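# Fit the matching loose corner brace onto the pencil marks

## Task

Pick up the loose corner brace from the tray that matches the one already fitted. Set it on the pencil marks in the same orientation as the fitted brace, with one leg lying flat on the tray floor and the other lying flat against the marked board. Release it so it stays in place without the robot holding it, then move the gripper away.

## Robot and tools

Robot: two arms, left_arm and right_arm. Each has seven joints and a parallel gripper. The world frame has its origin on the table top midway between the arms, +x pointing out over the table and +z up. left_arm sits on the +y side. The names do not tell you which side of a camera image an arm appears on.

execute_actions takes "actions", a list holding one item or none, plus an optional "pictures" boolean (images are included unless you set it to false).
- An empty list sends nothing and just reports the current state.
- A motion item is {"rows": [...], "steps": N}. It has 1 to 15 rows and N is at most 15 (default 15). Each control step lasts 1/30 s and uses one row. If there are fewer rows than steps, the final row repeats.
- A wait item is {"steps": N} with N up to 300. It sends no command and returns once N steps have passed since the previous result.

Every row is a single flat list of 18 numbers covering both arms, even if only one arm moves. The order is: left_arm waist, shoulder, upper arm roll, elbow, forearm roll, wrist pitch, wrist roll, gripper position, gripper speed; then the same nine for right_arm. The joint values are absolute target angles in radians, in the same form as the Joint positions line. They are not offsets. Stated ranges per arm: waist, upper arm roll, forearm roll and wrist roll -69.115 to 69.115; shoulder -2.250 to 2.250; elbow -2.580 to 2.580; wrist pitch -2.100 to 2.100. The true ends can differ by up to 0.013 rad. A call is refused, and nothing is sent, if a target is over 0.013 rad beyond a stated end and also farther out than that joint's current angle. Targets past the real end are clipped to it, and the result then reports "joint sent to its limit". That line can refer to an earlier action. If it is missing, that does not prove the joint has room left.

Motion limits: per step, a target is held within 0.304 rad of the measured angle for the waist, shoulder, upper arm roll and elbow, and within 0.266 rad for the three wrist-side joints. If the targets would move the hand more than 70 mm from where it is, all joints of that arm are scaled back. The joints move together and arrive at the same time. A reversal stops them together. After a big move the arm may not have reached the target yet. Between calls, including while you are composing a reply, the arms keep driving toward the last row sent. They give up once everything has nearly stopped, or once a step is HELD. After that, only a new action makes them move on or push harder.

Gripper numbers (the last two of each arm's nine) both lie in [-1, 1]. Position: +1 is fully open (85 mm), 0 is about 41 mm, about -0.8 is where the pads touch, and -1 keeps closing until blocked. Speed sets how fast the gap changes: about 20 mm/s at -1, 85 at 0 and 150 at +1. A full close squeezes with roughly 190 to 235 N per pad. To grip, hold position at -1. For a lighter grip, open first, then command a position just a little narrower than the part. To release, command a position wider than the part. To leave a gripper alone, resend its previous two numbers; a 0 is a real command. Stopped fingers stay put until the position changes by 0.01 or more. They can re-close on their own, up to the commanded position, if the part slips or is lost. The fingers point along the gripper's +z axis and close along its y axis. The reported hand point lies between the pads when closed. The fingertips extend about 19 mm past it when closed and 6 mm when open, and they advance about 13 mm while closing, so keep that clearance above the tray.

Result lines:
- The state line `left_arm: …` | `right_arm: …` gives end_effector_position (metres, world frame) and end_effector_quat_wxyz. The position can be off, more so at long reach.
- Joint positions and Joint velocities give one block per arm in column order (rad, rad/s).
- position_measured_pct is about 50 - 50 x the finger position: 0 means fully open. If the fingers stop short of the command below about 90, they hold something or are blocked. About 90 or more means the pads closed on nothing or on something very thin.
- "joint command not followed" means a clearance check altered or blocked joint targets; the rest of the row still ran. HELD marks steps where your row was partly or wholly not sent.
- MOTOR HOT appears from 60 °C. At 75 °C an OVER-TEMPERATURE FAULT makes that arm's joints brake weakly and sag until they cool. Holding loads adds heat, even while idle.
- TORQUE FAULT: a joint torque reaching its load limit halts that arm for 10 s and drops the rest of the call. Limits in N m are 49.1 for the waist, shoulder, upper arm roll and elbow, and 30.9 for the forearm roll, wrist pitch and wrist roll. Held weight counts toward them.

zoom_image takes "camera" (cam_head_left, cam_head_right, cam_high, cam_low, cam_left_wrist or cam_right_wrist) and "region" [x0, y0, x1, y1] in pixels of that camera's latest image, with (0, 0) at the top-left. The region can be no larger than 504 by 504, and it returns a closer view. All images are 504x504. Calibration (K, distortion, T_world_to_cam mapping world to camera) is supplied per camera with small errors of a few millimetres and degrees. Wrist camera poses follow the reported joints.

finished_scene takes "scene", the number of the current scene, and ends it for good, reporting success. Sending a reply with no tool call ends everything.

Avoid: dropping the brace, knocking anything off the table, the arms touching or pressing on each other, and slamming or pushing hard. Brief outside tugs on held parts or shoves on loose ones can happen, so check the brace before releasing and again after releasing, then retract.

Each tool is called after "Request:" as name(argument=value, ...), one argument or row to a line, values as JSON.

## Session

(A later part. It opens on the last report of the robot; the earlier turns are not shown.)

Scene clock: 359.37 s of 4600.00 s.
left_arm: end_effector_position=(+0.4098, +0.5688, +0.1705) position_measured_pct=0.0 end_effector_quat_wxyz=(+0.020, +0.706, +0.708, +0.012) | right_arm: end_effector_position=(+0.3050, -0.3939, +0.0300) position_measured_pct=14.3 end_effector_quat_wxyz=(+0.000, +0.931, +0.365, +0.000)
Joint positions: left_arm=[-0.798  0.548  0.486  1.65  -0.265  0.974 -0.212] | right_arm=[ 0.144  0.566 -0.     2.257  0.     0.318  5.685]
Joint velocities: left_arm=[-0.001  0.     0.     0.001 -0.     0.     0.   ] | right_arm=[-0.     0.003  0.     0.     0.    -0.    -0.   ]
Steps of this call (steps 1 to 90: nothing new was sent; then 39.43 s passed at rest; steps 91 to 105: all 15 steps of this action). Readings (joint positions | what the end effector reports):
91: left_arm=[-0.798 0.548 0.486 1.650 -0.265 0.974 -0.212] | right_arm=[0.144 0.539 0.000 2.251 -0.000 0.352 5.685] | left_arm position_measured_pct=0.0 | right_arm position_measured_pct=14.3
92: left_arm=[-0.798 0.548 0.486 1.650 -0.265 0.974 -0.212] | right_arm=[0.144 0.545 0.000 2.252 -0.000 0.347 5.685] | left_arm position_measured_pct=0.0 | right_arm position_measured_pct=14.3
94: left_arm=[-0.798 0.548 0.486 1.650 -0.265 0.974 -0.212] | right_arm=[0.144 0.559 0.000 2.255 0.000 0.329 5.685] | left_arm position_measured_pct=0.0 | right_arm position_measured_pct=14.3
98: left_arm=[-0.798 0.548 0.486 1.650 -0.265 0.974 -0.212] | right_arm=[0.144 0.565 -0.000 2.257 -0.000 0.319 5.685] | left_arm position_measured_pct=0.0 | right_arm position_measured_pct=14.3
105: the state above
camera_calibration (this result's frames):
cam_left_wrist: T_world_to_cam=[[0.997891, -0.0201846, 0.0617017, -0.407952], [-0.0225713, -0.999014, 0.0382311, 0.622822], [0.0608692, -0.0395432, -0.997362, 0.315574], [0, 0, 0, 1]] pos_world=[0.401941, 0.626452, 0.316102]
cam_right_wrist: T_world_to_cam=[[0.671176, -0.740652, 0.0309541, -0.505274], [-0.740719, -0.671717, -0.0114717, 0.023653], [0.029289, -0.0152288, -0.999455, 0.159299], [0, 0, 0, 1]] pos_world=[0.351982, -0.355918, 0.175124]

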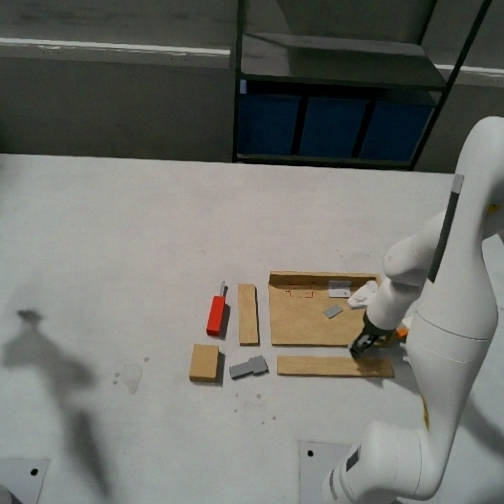

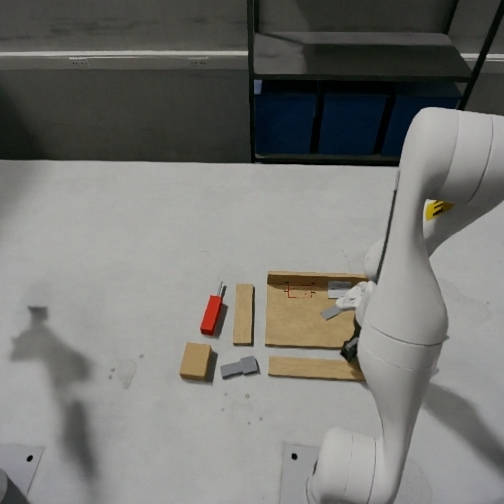

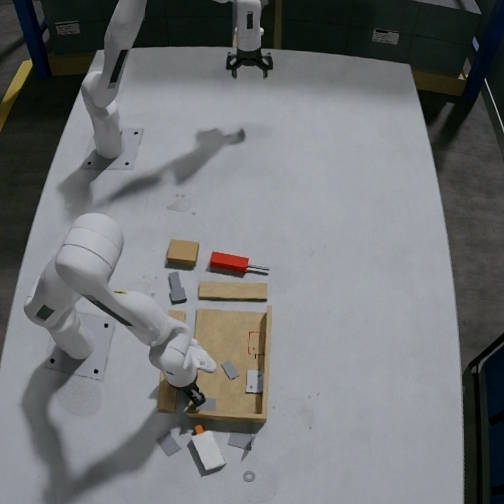

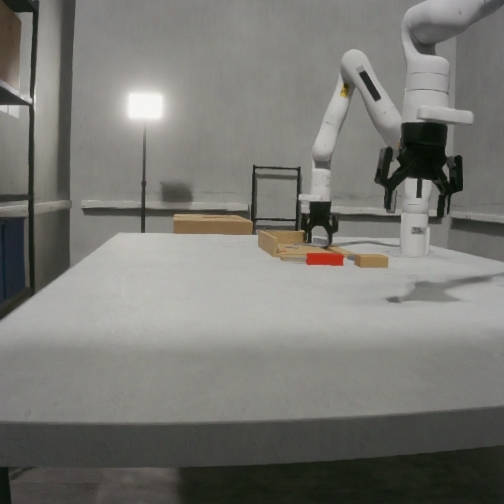

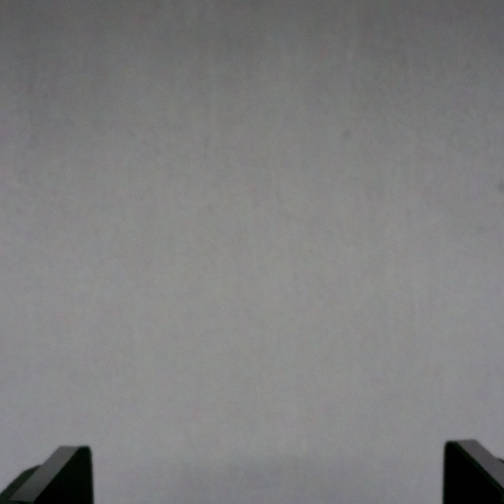

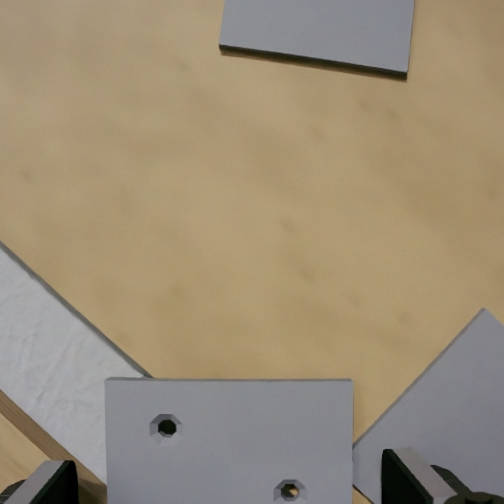

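Request:
execute_actions(
  actions=[
    {"rows": [[-0.798, 0.548, 0.486, 1.65, -0.265, 0.974, -0.212, 1, 0, 0.1438, 0.5667, 0.0, 2.2569, 0.0, 0.318, 5.685, -1, -0.6]], "steps": 15},
  ],
)

Request:
zoom_image(
  camera="cam_low",
  region=[270, 200, 360, 265],
)

Scene clock: 371.90 s of 4600.00 s.
left_arm: end_effector_position=(+0.4098, +0.5688, +0.1705) position_measured_pct=0.0 end_effector_quat_wxyz=(+0.020, +0.706, +0.708, +0.012) | right_arm: end_effector_position=(+0.3050, -0.3941, +0.0306) position_measured_pct=31.7 end_effector_quat_wxyz=(+0.000, +0.931, +0.365, +0.000)
Joint positions: left_arm=[-0.798  0.548  0.486  1.65  -0.265  0.974 -0.212] | right_arm=[0.144 0.564 0.    2.257 0.    0.319 5.685]
Joint velocities: left_arm=[ 0.001 -0.     0.    -0.     0.    -0.     0.   ] | right_arm=[ 0.001 -0.011  0.001  0.002  0.001  0.004 -0.   ]
Steps of this call (steps 1 to 15: the robot went on to your last target; steps 16 to 90: nothing new was sent; then 9.03 s passed at rest; steps 91 to 105: all 15 steps of this action). Readings (joint positions | what the end effector reports):
91: left_arm=[-0.798 0.548 0.486 1.650 -0.265 0.974 -0.212] | right_arm=[0.144 0.567 0.000 2.257 0.000 0.318 5.685] | left_arm position_measured_pct=0.0 | right_arm position_measured_pct=14.3
92: left_arm=[-0.798 0.548 0.486 1.650 -0.265 0.974 -0.212] | right_arm=[0.144 0.567 0.000 2.257 -0.000 0.318 5.685] | left_arm position_measured_pct=0.0 | right_arm position_measured_pct=14.3
94: left_arm=[-0.798 0.548 0.486 1.650 -0.265 0.974 -0.212] | right_arm=[0.144 0.567 0.000 2.257 -0.000 0.318 5.685] | left_arm position_measured_pct=0.0 | right_arm position_measured_pct=16.7
98: left_arm=[-0.798 0.548 0.486 1.650 -0.265 0.974 -0.212] | right_arm=[0.144 0.567 0.000 2.257 0.000 0.318 5.685] | left_arm position_measured_pct=0.0 | right_arm position_measured_pct=22.6
105: the state above
camera_calibration (this result's frames):
cam_left_wrist: T_world_to_cam=[[0.997891, -0.0201845, 0.0617018, -0.407952], [-0.0225712, -0.999014, 0.038231, 0.622822], [0.0608693, -0.039543, -0.997362, 0.315574], [0, 0, 0, 1]] pos_world=[0.401941, 0.626452, 0.316102]
cam_right_wrist: T_world_to_cam=[[0.67088, -0.740891, 0.0316325, -0.505398], [-0.74096, -0.671446, -0.0117757, 0.0237395], [0.029964, -0.0155384, -0.99943, 0.159629], [0, 0, 0, 1]] pos_world=[0.351869, -0.356025, 0.175804]

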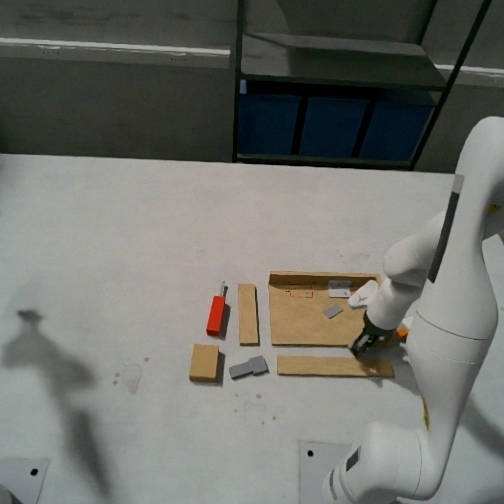

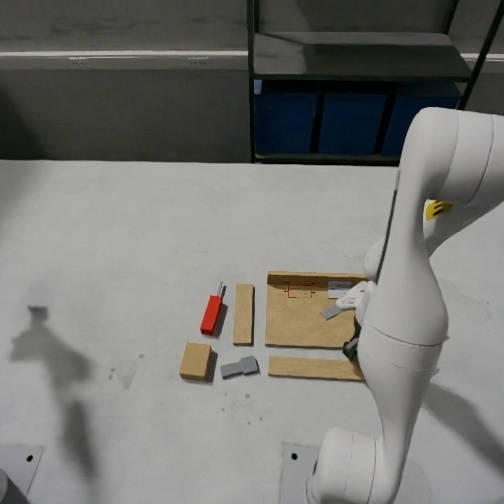

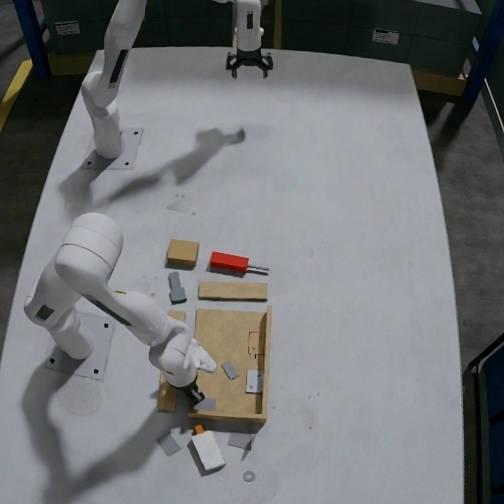

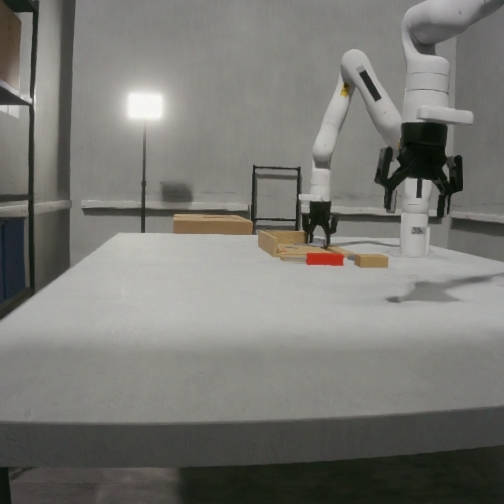

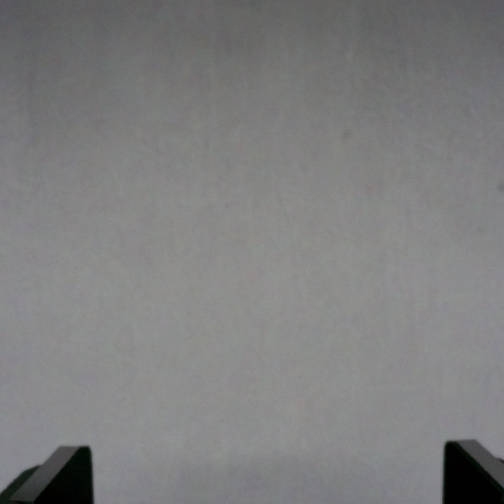

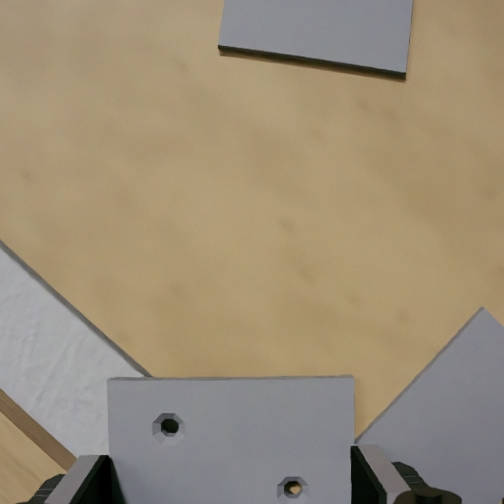

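Region (270, 200, 360, 265) of cam_low's 504x504 image, scaled by 5.600, with more detail than that image has.

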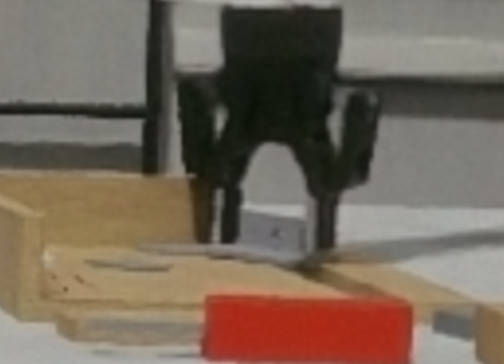

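Request:
execute_actions(
  actions=[],
)

Scene clock: 382.47 s of 4600.00 s.
left_arm: end_effector_position=(+0.4098, +0.5688, +0.1705) position_measured_pct=0.0 end_effector_quat_wxyz=(+0.020, +0.706, +0.708, +0.012) | right_arm: end_effector_position=(+0.3053, -0.3941, +0.0311) position_measured_pct=33.7 end_effector_quat_wxyz=(+0.001, +0.931, +0.365, +0.001)
Joint positions: left_arm=[-0.798  0.548  0.486  1.65  -0.265  0.974 -0.212] | right_arm=[0.144 0.563 0.    2.257 0.    0.319 5.685]
Joint velocities: left_arm=[-0.    -0.     0.     0.001  0.    -0.    -0.   ] | right_arm=[-0.001 -0.001  0.     0.001  0.     0.    -0.   ]
Steps of this call (steps 1 to 15: the robot went on to your last target; steps 16 to 90: nothing new was sent; then 7.57 s passed at rest). Readings (joint positions | what the end effector reports):
1: left_arm=[-0.798 0.548 0.486 1.650 -0.265 0.974 -0.212] | right_arm=[0.144 0.564 0.000 2.257 0.000 0.319 5.685] | left_arm position_measured_pct=0.0 | right_arm position_measured_pct=32.1
2: left_arm=[-0.798 0.548 0.486 1.650 -0.265 0.974 -0.212] | right_arm=[0.144 0.564 0.000 2.257 -0.000 0.319 5.685] | left_arm position_measured_pct=0.0 | right_arm position_measured_pct=32.9
4: left_arm=[-0.798 0.548 0.486 1.650 -0.265 0.974 -0.212] | right_arm=[0.144 0.563 0.000 2.258 -0.000 0.319 5.685] | left_arm position_measured_pct=0.0 | right_arm position_measured_pct=33.7
8: left_arm=[-0.798 0.548 0.486 1.650 -0.265 0.974 -0.212] | right_arm=[0.144 0.563 0.000 2.257 0.000 0.319 5.685] | left_arm position_measured_pct=0.0 | right_arm position_measured_pct=33.7
90: the state above
All arms were judged still, so your last target was given up. Only a new action makes them travel on or press farther. Fingers that are still opening or closing keep moving.
camera_calibration (this result's frames):
cam_left_wrist: T_world_to_cam=[[0.997891, -0.0201846, 0.0617016, -0.407952], [-0.0225712, -0.999014, 0.038231, 0.622822], [0.0608691, -0.0395431, -0.997362, 0.315574], [0, 0, 0, 1]] pos_world=[0.401941, 0.626452, 0.316102]
cam_right_wrist: T_world_to_cam=[[0.670901, -0.740824, 0.0327493, -0.505694], [-0.740886, -0.671513, -0.0125922, 0.0239452], [0.0313202, -0.0158153, -0.999384, 0.159541], [0, 0, 0, 1]] pos_world=[0.352014, -0.356028, 0.176305]

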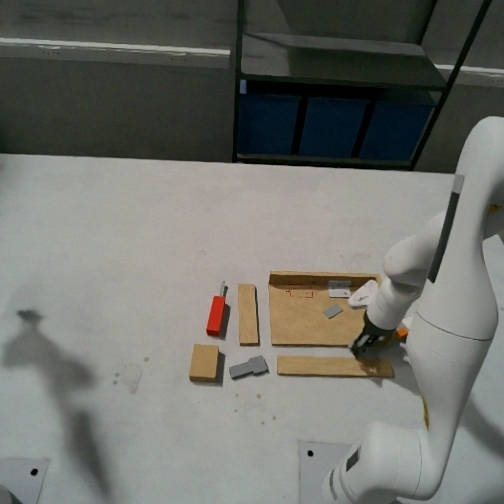

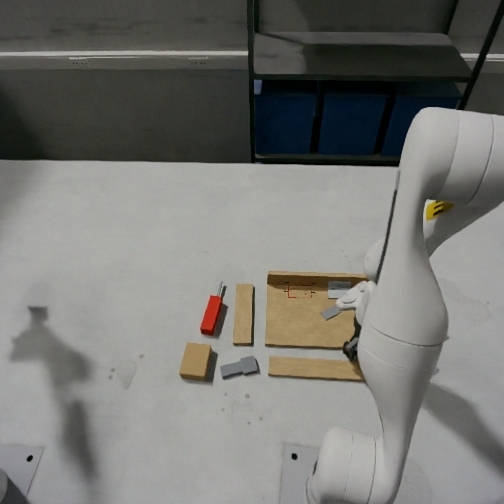

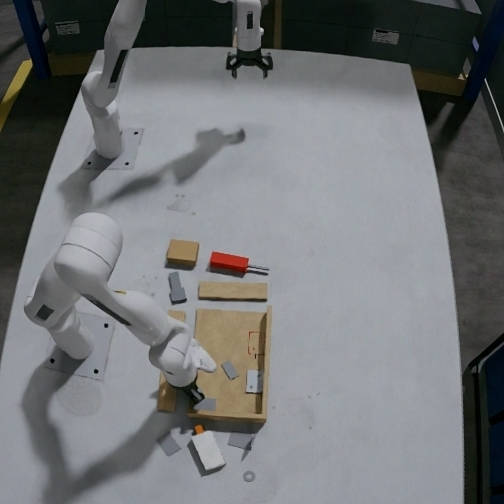

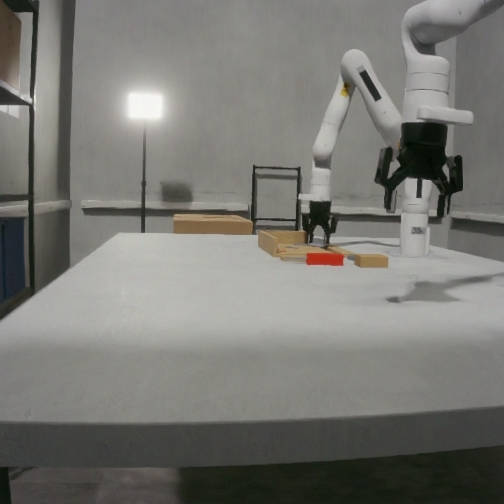

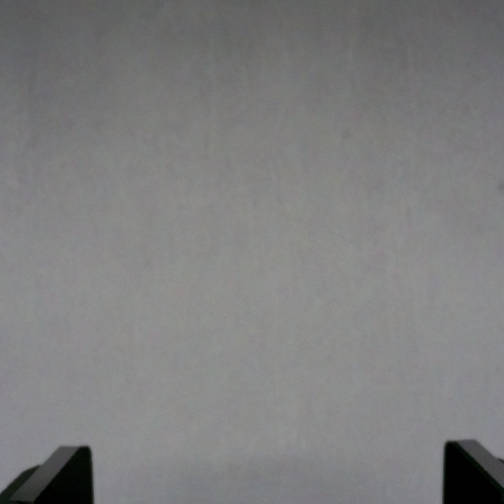

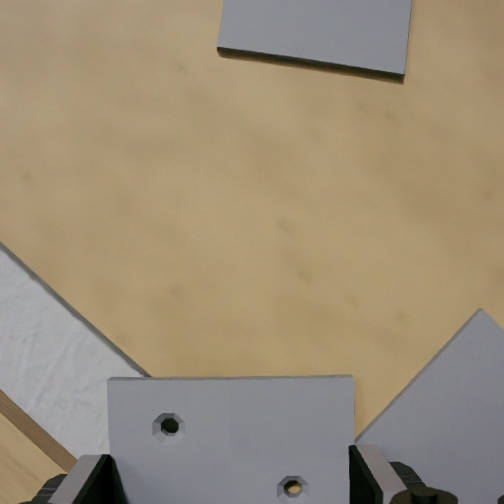

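Request:
execute_actions(
  actions=[
    {"rows": [[-0.798, 0.548, 0.486, 1.65, -0.265, 0.974, -0.212, 1, 0, 0.1438, 0.5378, 0.0, 2.2509, 0.0, 0.353, 5.685, -1, -0.6], [-0.798, 0.548, 0.486, 1.65, -0.265, 0.974, -0.212, 1, 0, 0.1438, 0.5378, 0.0, 2.2509, 0.0, 0.353, 5.685, -1, -0.6], [-0.798, 0.548, 0.486, 1.65, -0.265, 0.974, -0.212, 1, 0, 0.1438, 0.5378, 0.0, 2.2509, 0.0, 0.353, 5.685, -1, -0.6], [-0.798, 0.548, 0.486, 1.65, -0.265, 0.974, -0.212, 1, 0, 0.1438, 0.5378, 0.0, 2.2509, 0.0, 0.353, 5.685, -1, -0.6], [-0.798, 0.548, 0.486, 1.65, -0.265, 0.974, -0.212, 1, 0, 0.1438, 0.4543, 0.0, 2.2274, 0.0, 0.4599, 5.685, -1, -0.6]], "steps": 15},
  ],
  pictures=false,
)

Request:
execute_actions(
  actions=[
    {"steps": 12},
  ],
)

Request:
zoom_image(
  camera="cam_low",
  region=[270, 190, 360, 255],
)

Request:
zoom_image(
  camera="cam_head_left",
  region=[320, 290, 420, 370],
)

Scene clock: 420.13 s of 4600.00 s.
left_arm: end_effector_position=(+0.4098, +0.5688, +0.1705) position_measured_pct=0.0 end_effector_quat_wxyz=(+0.020, +0.706, +0.708, +0.012) | right_arm: end_effector_position=(+0.3041, -0.3939, +0.0688) position_measured_pct=34.1 end_effector_quat_wxyz=(-0.001, +0.931, +0.365, -0.001)
Joint positions: left_arm=[-0.798  0.548  0.486  1.65  -0.265  0.974 -0.212] | right_arm=[0.144 0.458 0.    2.228 0.    0.46  5.685]
Joint velocities: left_arm=[-0.    -0.     0.001 -0.    -0.     0.     0.   ] | right_arm=[ 0.007 -0.018  0.015  0.011  0.015  0.029 -0.   ]
Steps of this call (steps 1 to 90: nothing new was sent; then 34.17 s passed at rest; steps 91 to 105: all 15 steps of this action). Readings (joint positions | what the end effector reports):
91: left_arm=[-0.798 0.548 0.486 1.650 -0.265 0.974 -0.212] | right_arm=[0.144 0.562 0.000 2.257 0.000 0.320 5.685] | left_arm position_measured_pct=0.0 | right_arm position_measured_pct=33.7
92: left_arm=[-0.798 0.548 0.486 1.650 -0.265 0.974 -0.212] | right_arm=[0.144 0.557 0.000 2.256 0.000 0.325 5.685] | left_arm position_measured_pct=0.0 | right_arm position_measured_pct=33.7
94: left_arm=[-0.798 0.548 0.486 1.650 -0.265 0.974 -0.212] | right_arm=[0.144 0.544 0.000 2.253 -0.000 0.342 5.685] | left_arm position_measured_pct=0.0 | right_arm position_measured_pct=33.7
98: left_arm=[-0.798 0.548 0.486 1.650 -0.265 0.974 -0.212] | right_arm=[0.144 0.497 -0.000 2.241 -0.000 0.398 5.685] | left_arm position_measured_pct=0.0 | right_arm position_measured_pct=34.1
105: the state above

Scene clock: 420.53 s of 4600.00 s.
left_arm: end_effector_position=(+0.4098, +0.5688, +0.1705) position_measured_pct=0.0 end_effector_quat_wxyz=(+0.020, +0.706, +0.708, +0.012) | right_arm: end_effector_position=(+0.3047, -0.3940, +0.0696) position_measured_pct=34.1 end_effector_quat_wxyz=(-0.000, +0.931, +0.364, -0.000)
Joint positions: left_arm=[-0.798  0.548  0.486  1.65  -0.265  0.974 -0.212] | right_arm=[ 0.144  0.455 -0.     2.228 -0.     0.46   5.685]
Joint velocities: left_arm=[-0.     0.001 -0.     0.     0.     0.     0.   ] | right_arm=[-0.005 -0.009  0.    -0.005  0.001  0.002 -0.   ]
Steps of this call (steps 1 to 12: the robot went on to your last target). Readings (joint positions | what the end effector reports):
1: left_arm=[-0.798 0.548 0.486 1.650 -0.265 0.974 -0.212] | right_arm=[0.144 0.457 0.001 2.229 0.001 0.461 5.685] | left_arm position_measured_pct=0.0 | right_arm position_measured_pct=34.1
2: left_arm=[-0.798 0.548 0.486 1.650 -0.265 0.974 -0.212] | right_arm=[0.145 0.458 0.003 2.230 0.002 0.462 5.685] | left_arm position_measured_pct=0.0 | right_arm position_measured_pct=34.1
4: left_arm=[-0.798 0.548 0.486 1.650 -0.265 0.974 -0.212] | right_arm=[0.147 0.459 0.005 2.233 0.003 0.465 5.685] | left_arm position_measured_pct=0.0 | right_arm position_measured_pct=34.1
8: left_arm=[-0.798 0.548 0.486 1.650 -0.265 0.974 -0.212] | right_arm=[0.146 0.458 0.002 2.231 0.001 0.461 5.685] | left_arm position_measured_pct=0.0 | right_arm position_measured_pct=34.1
12: the state above
camera_calibration (this result's frames):
cam_left_wrist: T_world_to_cam=[[0.997891, -0.0201845, 0.0617017, -0.407952], [-0.0225711, -0.999014, 0.0382313, 0.622822], [0.0608692, -0.0395433, -0.997362, 0.315574], [0, 0, 0, 1]] pos_world=[0.401941, 0.626452, 0.316101]
cam_right_wrist: T_world_to_cam=[[0.670811, -0.741021, 0.0300093, -0.506311], [-0.741091, -0.671316, -0.0109132, 0.0240522], [0.0282326, -0.0149189, -0.99949, 0.19935], [0, 0, 0, 1]] pos_world=[0.351836, -0.356066, 0.214705]

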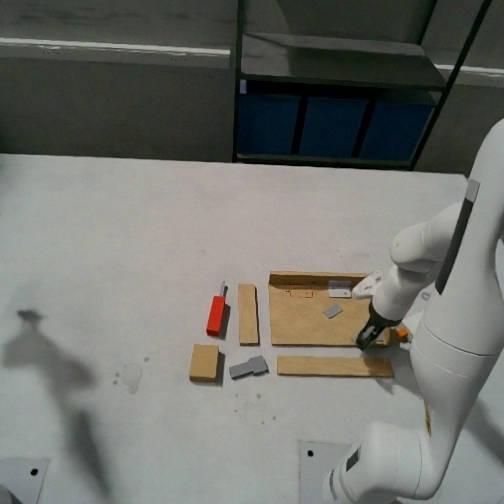

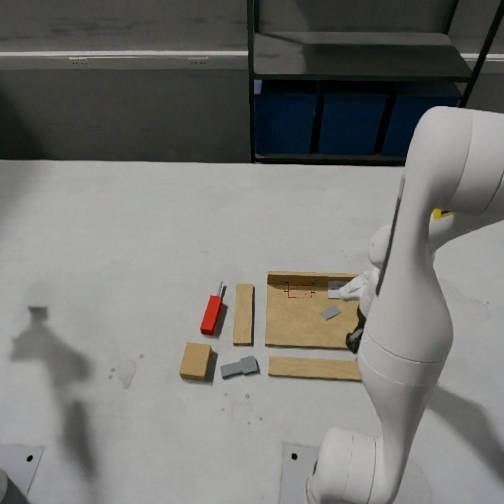

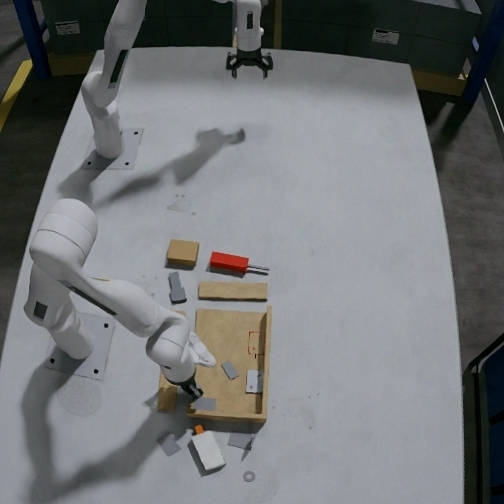

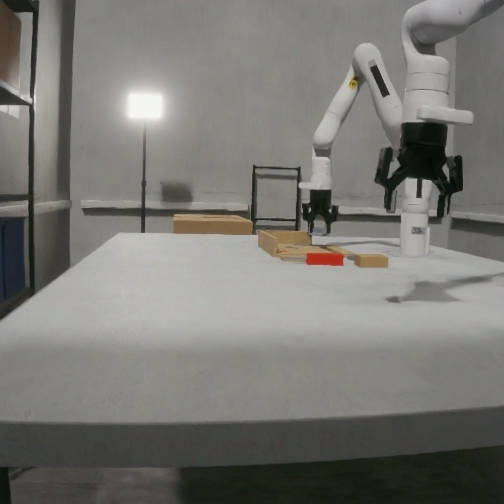

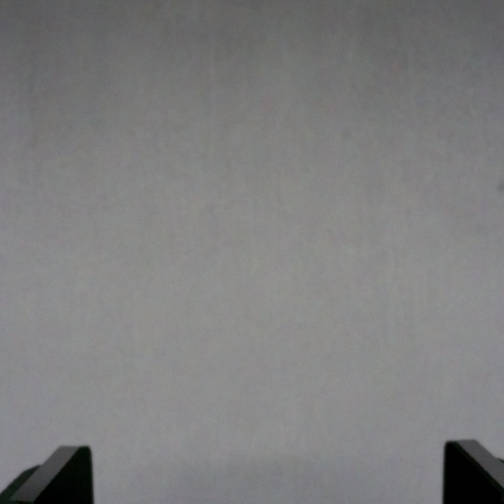

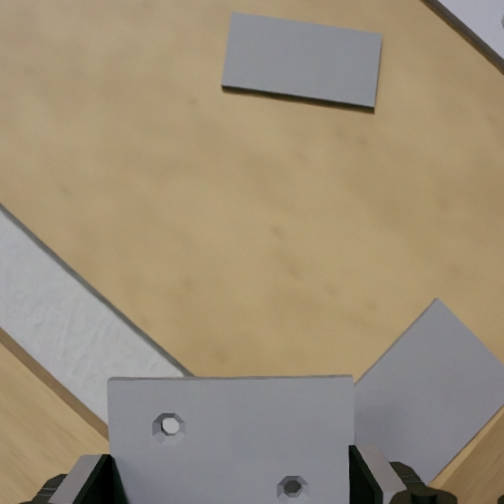

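Region (270, 190, 360, 255) of cam_low's 504x504 image, scaled by 5.600, with more detail than that image has.

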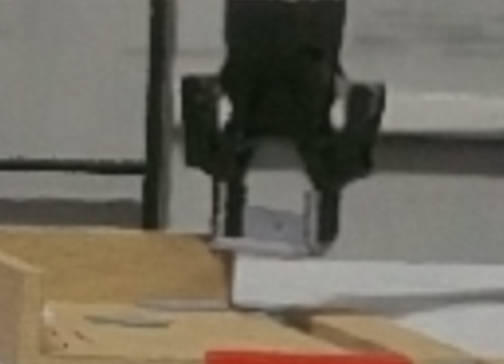

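Region (320, 290, 420, 370) of cam_head_left's 504x504 image, scaled by 5.040, with more detail than that image has; it fills the top 403 rows of this view, and the rest is white.

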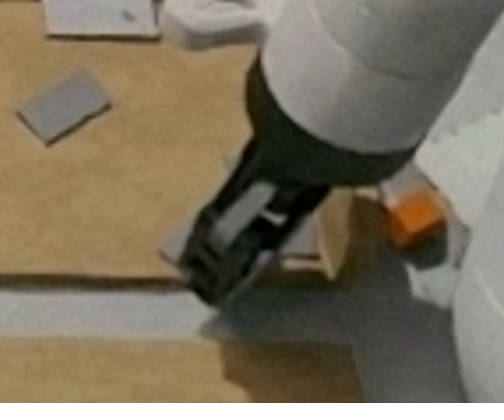

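Request:
execute_actions(
  actions=[
    {"rows": [[-0.798, 0.548, 0.486, 1.65, -0.265, 0.974, -0.212, 1, 0, 0.0553, 0.513, 0.0, 2.0418, 0.0, 0.5868, 6.204, -1, -0.6]], "steps": 14},
  ],
  pictures=false,
)

Request:
execute_actions(
  actions=[
    {"rows": [[-0.798, 0.548, 0.486, 1.65, -0.265, 0.974, -0.212, 1, 0, -0.0332, 0.5717, 0.0, 1.8562, 0.0, 0.7137, 6.7225, -1, -0.6]], "steps": 14},
  ],
  pictures=false,
)

Request:
execute_actions(
  actions=[
    {"rows": [[-0.798, 0.548, 0.486, 1.65, -0.265, 0.974, -0.212, 1, 0, -0.1216, 0.6304, 0.0, 1.6706, 0.0, 0.8406, 7.241, -1, -0.6]], "steps": 14},
  ],
  pictures=false,
)

Request:
execute_actions(
  actions=[
    {"rows": [[-0.798, 0.548, 0.486, 1.65, -0.265, 0.974, -0.212, 1, 0, -0.2101, 0.6891, 0.0, 1.485, 0.0, 0.9675, 7.76, -1, -0.6]], "steps": 15},
  ],
  pictures=false,
)

Request:
execute_actions(
  actions=[
    {"steps": 25},
  ],
)

Scene clock: 471.50 s of 4600.00 s.
left_arm: end_effector_position=(+0.4098, +0.5688, +0.1705) position_measured_pct=0.0 end_effector_quat_wxyz=(+0.020, +0.706, +0.708, +0.012) | right_arm: end_effector_position=(+0.3652, -0.3756, +0.0782) position_measured_pct=34.1 end_effector_quat_wxyz=(+0.000, +0.807, +0.591, +0.000)
Joint positions: left_arm=[-0.798  0.548  0.486  1.65  -0.265  0.974 -0.212] | right_arm=[ 0.061  0.509 -0.     2.051 -0.     0.58   6.12 ]
Joint velocities: left_arm=[ 0.001  0.001 -0.    -0.001 -0.    -0.001  0.   ] | right_arm=[-0.075  0.049 -0.001 -0.153 -0.001  0.104  1.126]
Steps of this call (steps 1 to 15: the robot went on to your last target; steps 16 to 90: nothing new was sent; then 47.50 s passed at rest; steps 91 to 104: all 14 steps of this action). Readings (joint positions | what the end effector reports):
91: left_arm=[-0.798 0.548 0.486 1.650 -0.265 0.974 -0.212] | right_arm=[0.143 0.455 0.000 2.227 0.000 0.460 5.686] | left_arm position_measured_pct=0.0 | right_arm position_measured_pct=34.1
92: left_arm=[-0.798 0.548 0.486 1.650 -0.265 0.974 -0.212] | right_arm=[0.140 0.457 0.001 2.222 0.000 0.464 5.692] | left_arm position_measured_pct=0.0 | right_arm position_measured_pct=34.1
94: left_arm=[-0.798 0.548 0.486 1.650 -0.265 0.974 -0.212] | right_arm=[0.126 0.466 0.001 2.197 0.000 0.481 5.728] | left_arm position_measured_pct=0.0 | right_arm position_measured_pct=34.1
98: left_arm=[-0.798 0.548 0.486 1.650 -0.265 0.974 -0.212] | right_arm=[0.087 0.492 -0.000 2.110 -0.000 0.539 5.877] | left_arm position_measured_pct=0.0 | right_arm position_measured_pct=34.1
104: the state above

Scene clock: 471.97 s of 4600.00 s.
left_arm: end_effector_position=(+0.4098, +0.5688, +0.1705) position_measured_pct=0.0 end_effector_quat_wxyz=(+0.020, +0.706, +0.708, +0.012) | right_arm: end_effector_position=(+0.4247, -0.3447, +0.0898) position_measured_pct=34.1 end_effector_quat_wxyz=(+0.001, +0.582, +0.813, +0.000)
Joint positions: left_arm=[-0.798  0.548  0.486  1.65  -0.265  0.974 -0.212] | right_arm=[-0.029  0.569 -0.     1.862 -0.     0.709  6.665]
Joint velocities: left_arm=[ 0.001 -0.    -0.     0.001 -0.    -0.001  0.   ] | right_arm=[-0.06   0.039 -0.    -0.119 -0.     0.083  0.942]
Steps of this call (steps 1 to 14: all 14 steps of this action). Readings (joint positions | what the end effector reports):
1: left_arm=[-0.798 0.548 0.486 1.650 -0.265 0.974 -0.212] | right_arm=[0.059 0.511 -0.000 2.046 -0.000 0.583 6.155] | left_arm position_measured_pct=0.0 | right_arm position_measured_pct=34.1
2: left_arm=[-0.798 0.548 0.486 1.650 -0.265 0.974 -0.212] | right_arm=[0.054 0.514 0.000 2.039 0.000 0.589 6.190] | left_arm position_measured_pct=0.0 | right_arm position_measured_pct=34.1
4: left_arm=[-0.798 0.548 0.486 1.650 -0.265 0.974 -0.212] | right_arm=[0.037 0.526 0.001 2.007 0.000 0.611 6.265] | left_arm position_measured_pct=0.0 | right_arm position_measured_pct=34.1
8: left_arm=[-0.798 0.548 0.486 1.650 -0.265 0.974 -0.212] | right_arm=[-0.005 0.553 -0.001 1.913 -0.000 0.673 6.427] | left_arm position_measured_pct=0.0 | right_arm position_measured_pct=34.1
14: the state above

Scene clock: 472.43 s of 4600.00 s.
left_arm: end_effector_position=(+0.4098, +0.5688, +0.1705) position_measured_pct=0.0 end_effector_quat_wxyz=(+0.020, +0.706, +0.708, +0.012) | right_arm: end_effector_position=(+0.4763, -0.3046, +0.1039) position_measured_pct=34.1 end_effector_quat_wxyz=(+0.001, +0.306, +0.952, +0.000)
Joint positions: left_arm=[-0.798  0.548  0.486  1.65  -0.265  0.974 -0.212] | right_arm=[-0.118  0.627 -0.     1.676 -0.     0.837  7.195]
Joint velocities: left_arm=[-0.001 -0.001 -0.     0.     0.    -0.001 -0.   ] | right_arm=[-0.057  0.037 -0.001 -0.118 -0.001  0.081  0.839]
Steps of this call (steps 1 to 14: all 14 steps of this action). Readings (joint positions | what the end effector reports):
1: left_arm=[-0.798 0.548 0.486 1.650 -0.265 0.974 -0.212] | right_arm=[-0.031 0.570 -0.000 1.859 -0.000 0.712 6.694] | left_arm position_measured_pct=0.0 | right_arm position_measured_pct=34.1
2: left_arm=[-0.798 0.548 0.486 1.650 -0.265 0.974 -0.212] | right_arm=[-0.035 0.573 0.000 1.851 0.000 0.717 6.725] | left_arm position_measured_pct=0.0 | right_arm position_measured_pct=34.1
4: left_arm=[-0.798 0.548 0.486 1.650 -0.265 0.974 -0.212] | right_arm=[-0.051 0.584 0.002 1.821 0.000 0.738 6.799] | left_arm position_measured_pct=0.0 | right_arm position_measured_pct=34.1
8: left_arm=[-0.798 0.548 0.486 1.650 -0.265 0.974 -0.212] | right_arm=[-0.094 0.612 -0.001 1.728 -0.000 0.800 6.961] | left_arm position_measured_pct=0.0 | right_arm position_measured_pct=34.1
14: the state above

Scene clock: 472.93 s of 4600.00 s.
left_arm: end_effector_position=(+0.4098, +0.5688, +0.1705) position_measured_pct=0.0 end_effector_quat_wxyz=(+0.020, +0.706, +0.708, +0.012) | right_arm: end_effector_position=(+0.5196, -0.2555, +0.1203) position_measured_pct=34.1 end_effector_quat_wxyz=(+0.001, -0.005, +1.000, +0.000)
Joint positions: left_arm=[-0.798  0.548  0.486  1.65  -0.265  0.974 -0.212] | right_arm=[-0.208  0.687 -0.001  1.487 -0.     0.966  7.739]
Joint velocities: left_arm=[ 0.002  0.    -0.    -0.    -0.    -0.     0.   ] | right_arm=[-0.032  0.022 -0.002 -0.069  0.     0.047  0.544]
Steps of this call (steps 1 to 15: all 15 steps of this action). Readings (joint positions | what the end effector reports):
1: left_arm=[-0.798 0.548 0.486 1.650 -0.265 0.974 -0.212] | right_arm=[-0.120 0.629 -0.000 1.672 -0.000 0.839 7.220] | left_arm position_measured_pct=0.0 | right_arm position_measured_pct=34.1
2: left_arm=[-0.798 0.548 0.486 1.650 -0.265 0.974 -0.212] | right_arm=[-0.124 0.632 0.000 1.665 0.000 0.844 7.248] | left_arm position_measured_pct=0.0 | right_arm position_measured_pct=34.1
4: left_arm=[-0.798 0.548 0.486 1.650 -0.265 0.974 -0.212] | right_arm=[-0.140 0.643 0.002 1.635 0.001 0.865 7.320] | left_arm position_measured_pct=0.0 | right_arm position_measured_pct=34.1
8: left_arm=[-0.798 0.548 0.486 1.650 -0.265 0.974 -0.212] | right_arm=[-0.182 0.671 -0.001 1.543 -0.000 0.927 7.482] | left_arm position_measured_pct=0.0 | right_arm position_measured_pct=34.1
15: the state above

Scene clock: 473.77 s of 4600.00 s.
left_arm: end_effector_position=(+0.4098, +0.5688, +0.1705) position_measured_pct=0.0 end_effector_quat_wxyz=(+0.020, +0.706, +0.708, +0.012) | right_arm: end_effector_position=(+0.5199, -0.2546, +0.1199) position_measured_pct=34.1 end_effector_quat_wxyz=(-0.000, -0.017, +1.000, -0.000)
Joint positions: left_arm=[-0.798  0.548  0.486  1.65  -0.265  0.974 -0.212] | right_arm=[-0.21   0.689 -0.     1.485 -0.     0.967  7.76 ]
Joint velocities: left_arm=[-0.001  0.     0.    -0.     0.     0.     0.   ] | right_arm=[ 0.001  0.    -0.001  0.001  0.002  0.     0.   ]
Steps of this call (steps 1 to 25: the robot went on to your last target). Readings (joint positions | what the end effector reports):
1: left_arm=[-0.798 0.548 0.486 1.650 -0.265 0.974 -0.212] | right_arm=[-0.209 0.688 -0.001 1.486 -0.000 0.967 7.752] | left_arm position_measured_pct=0.0 | right_arm position_measured_pct=34.1
2: left_arm=[-0.798 0.548 0.486 1.650 -0.265 0.974 -0.212] | right_arm=[-0.209 0.688 -0.000 1.485 -0.000 0.967 7.757] | left_arm position_measured_pct=0.0 | right_arm position_measured_pct=34.1
4: left_arm=[-0.798 0.548 0.486 1.650 -0.265 0.974 -0.212] | right_arm=[-0.209 0.688 -0.000 1.485 -0.000 0.967 7.759] | left_arm position_measured_pct=0.0 | right_arm position_measured_pct=34.1
8: left_arm=[-0.798 0.548 0.486 1.650 -0.265 0.974 -0.212] | right_arm=[-0.210 0.689 -0.000 1.485 -0.000 0.967 7.760] | left_arm position_measured_pct=0.0 | right_arm position_measured_pct=34.1
25: the state above
camera_calibration (this result's frames):
cam_left_wrist: T_world_to_cam=[[0.997891, -0.0201843, 0.0617017, -0.407952], [-0.0225709, -0.999014, 0.0382312, 0.622822], [0.0608691, -0.0395432, -0.997362, 0.315574], [0, 0, 0, 1]] pos_world=[0.401941, 0.626452, 0.316101]
cam_right_wrist: T_world_to_cam=[[-0.023523, 0.999249, 0.0307868, 0.255067], [0.99965, 0.0238824, -0.0113578, -0.450224], [-0.0120846, 0.0305089, -0.999461, 0.278165], [0, 0, 0, 1]] pos_world=[0.459428, -0.25261, 0.265049]

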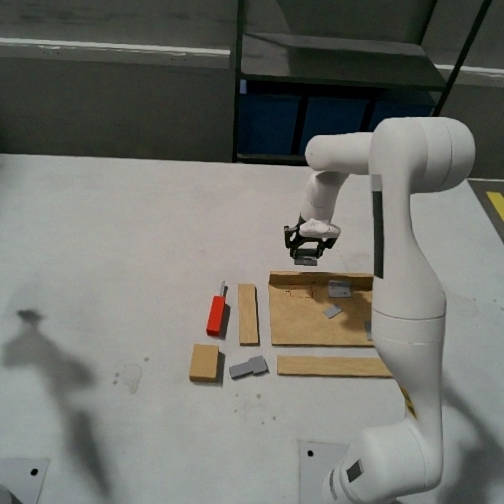

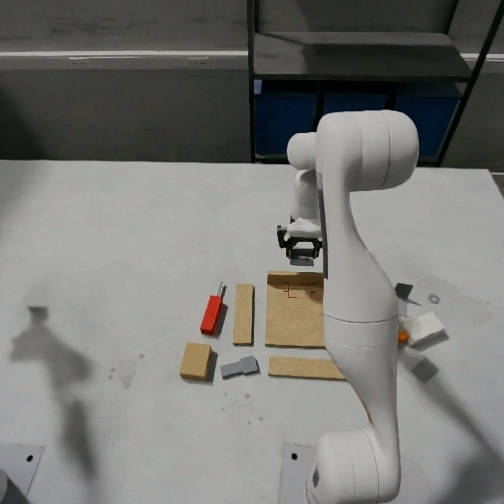

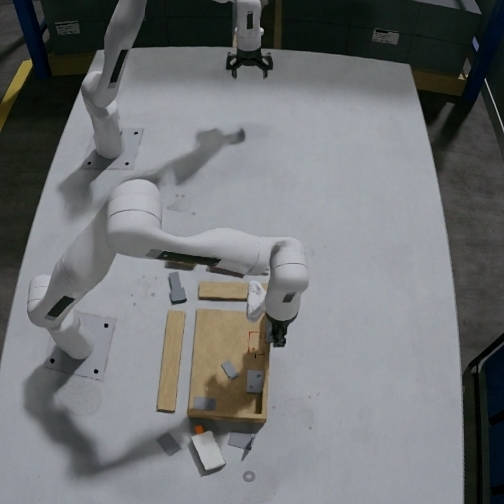

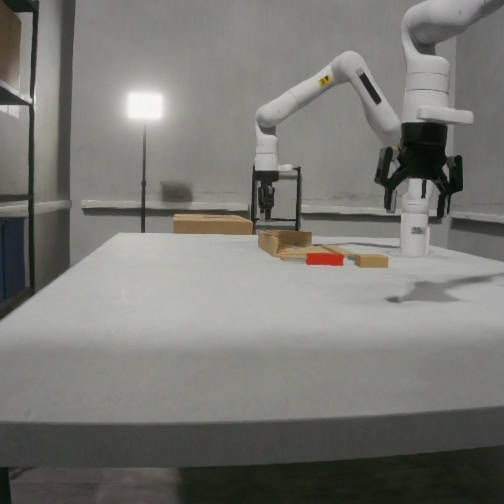

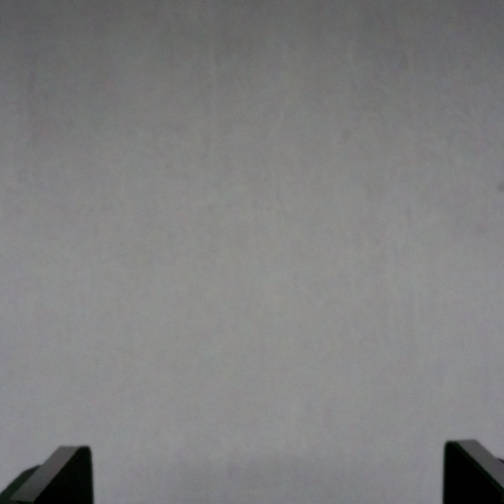

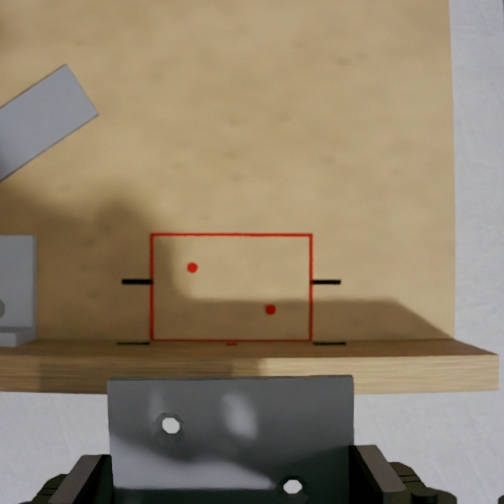

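Request:
zoom_image(
  camera="cam_right_wrist",
  region=[90, 210, 370, 400],
)

Request:
zoom_image(
  camera="cam_low",
  region=[230, 170, 330, 265],
)

Request:
zoom_image(
  camera="cam_head_left",
  region=[260, 210, 360, 310],
)

Region (90, 210, 370, 400) of cam_right_wrist's 504x504 image, scaled by 1.800; it fills the top 342 rows of this view, and the rest is white.

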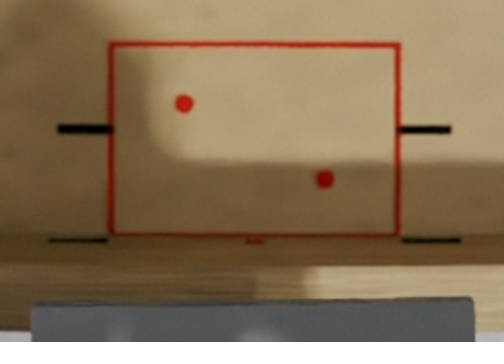

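Region (230, 170, 330, 265) of cam_low's 504x504 image, scaled by 5.040, with more detail than that image has; it fills the top 479 rows of this view, and the rest is white.

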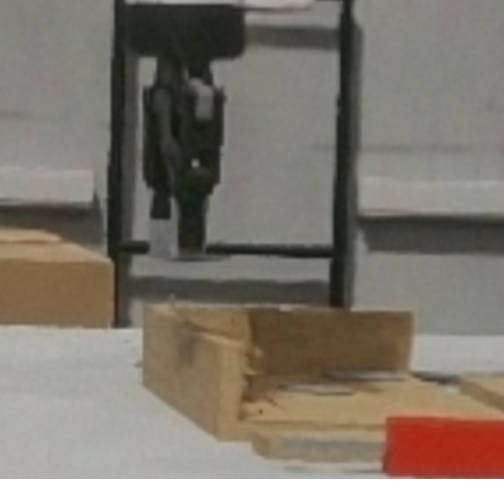

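Region (260, 210, 360, 310) of cam_head_left's 504x504 image, scaled by 5.040, with more detail than that image has.

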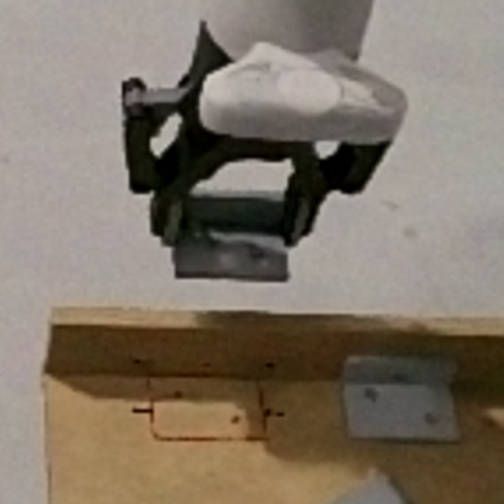

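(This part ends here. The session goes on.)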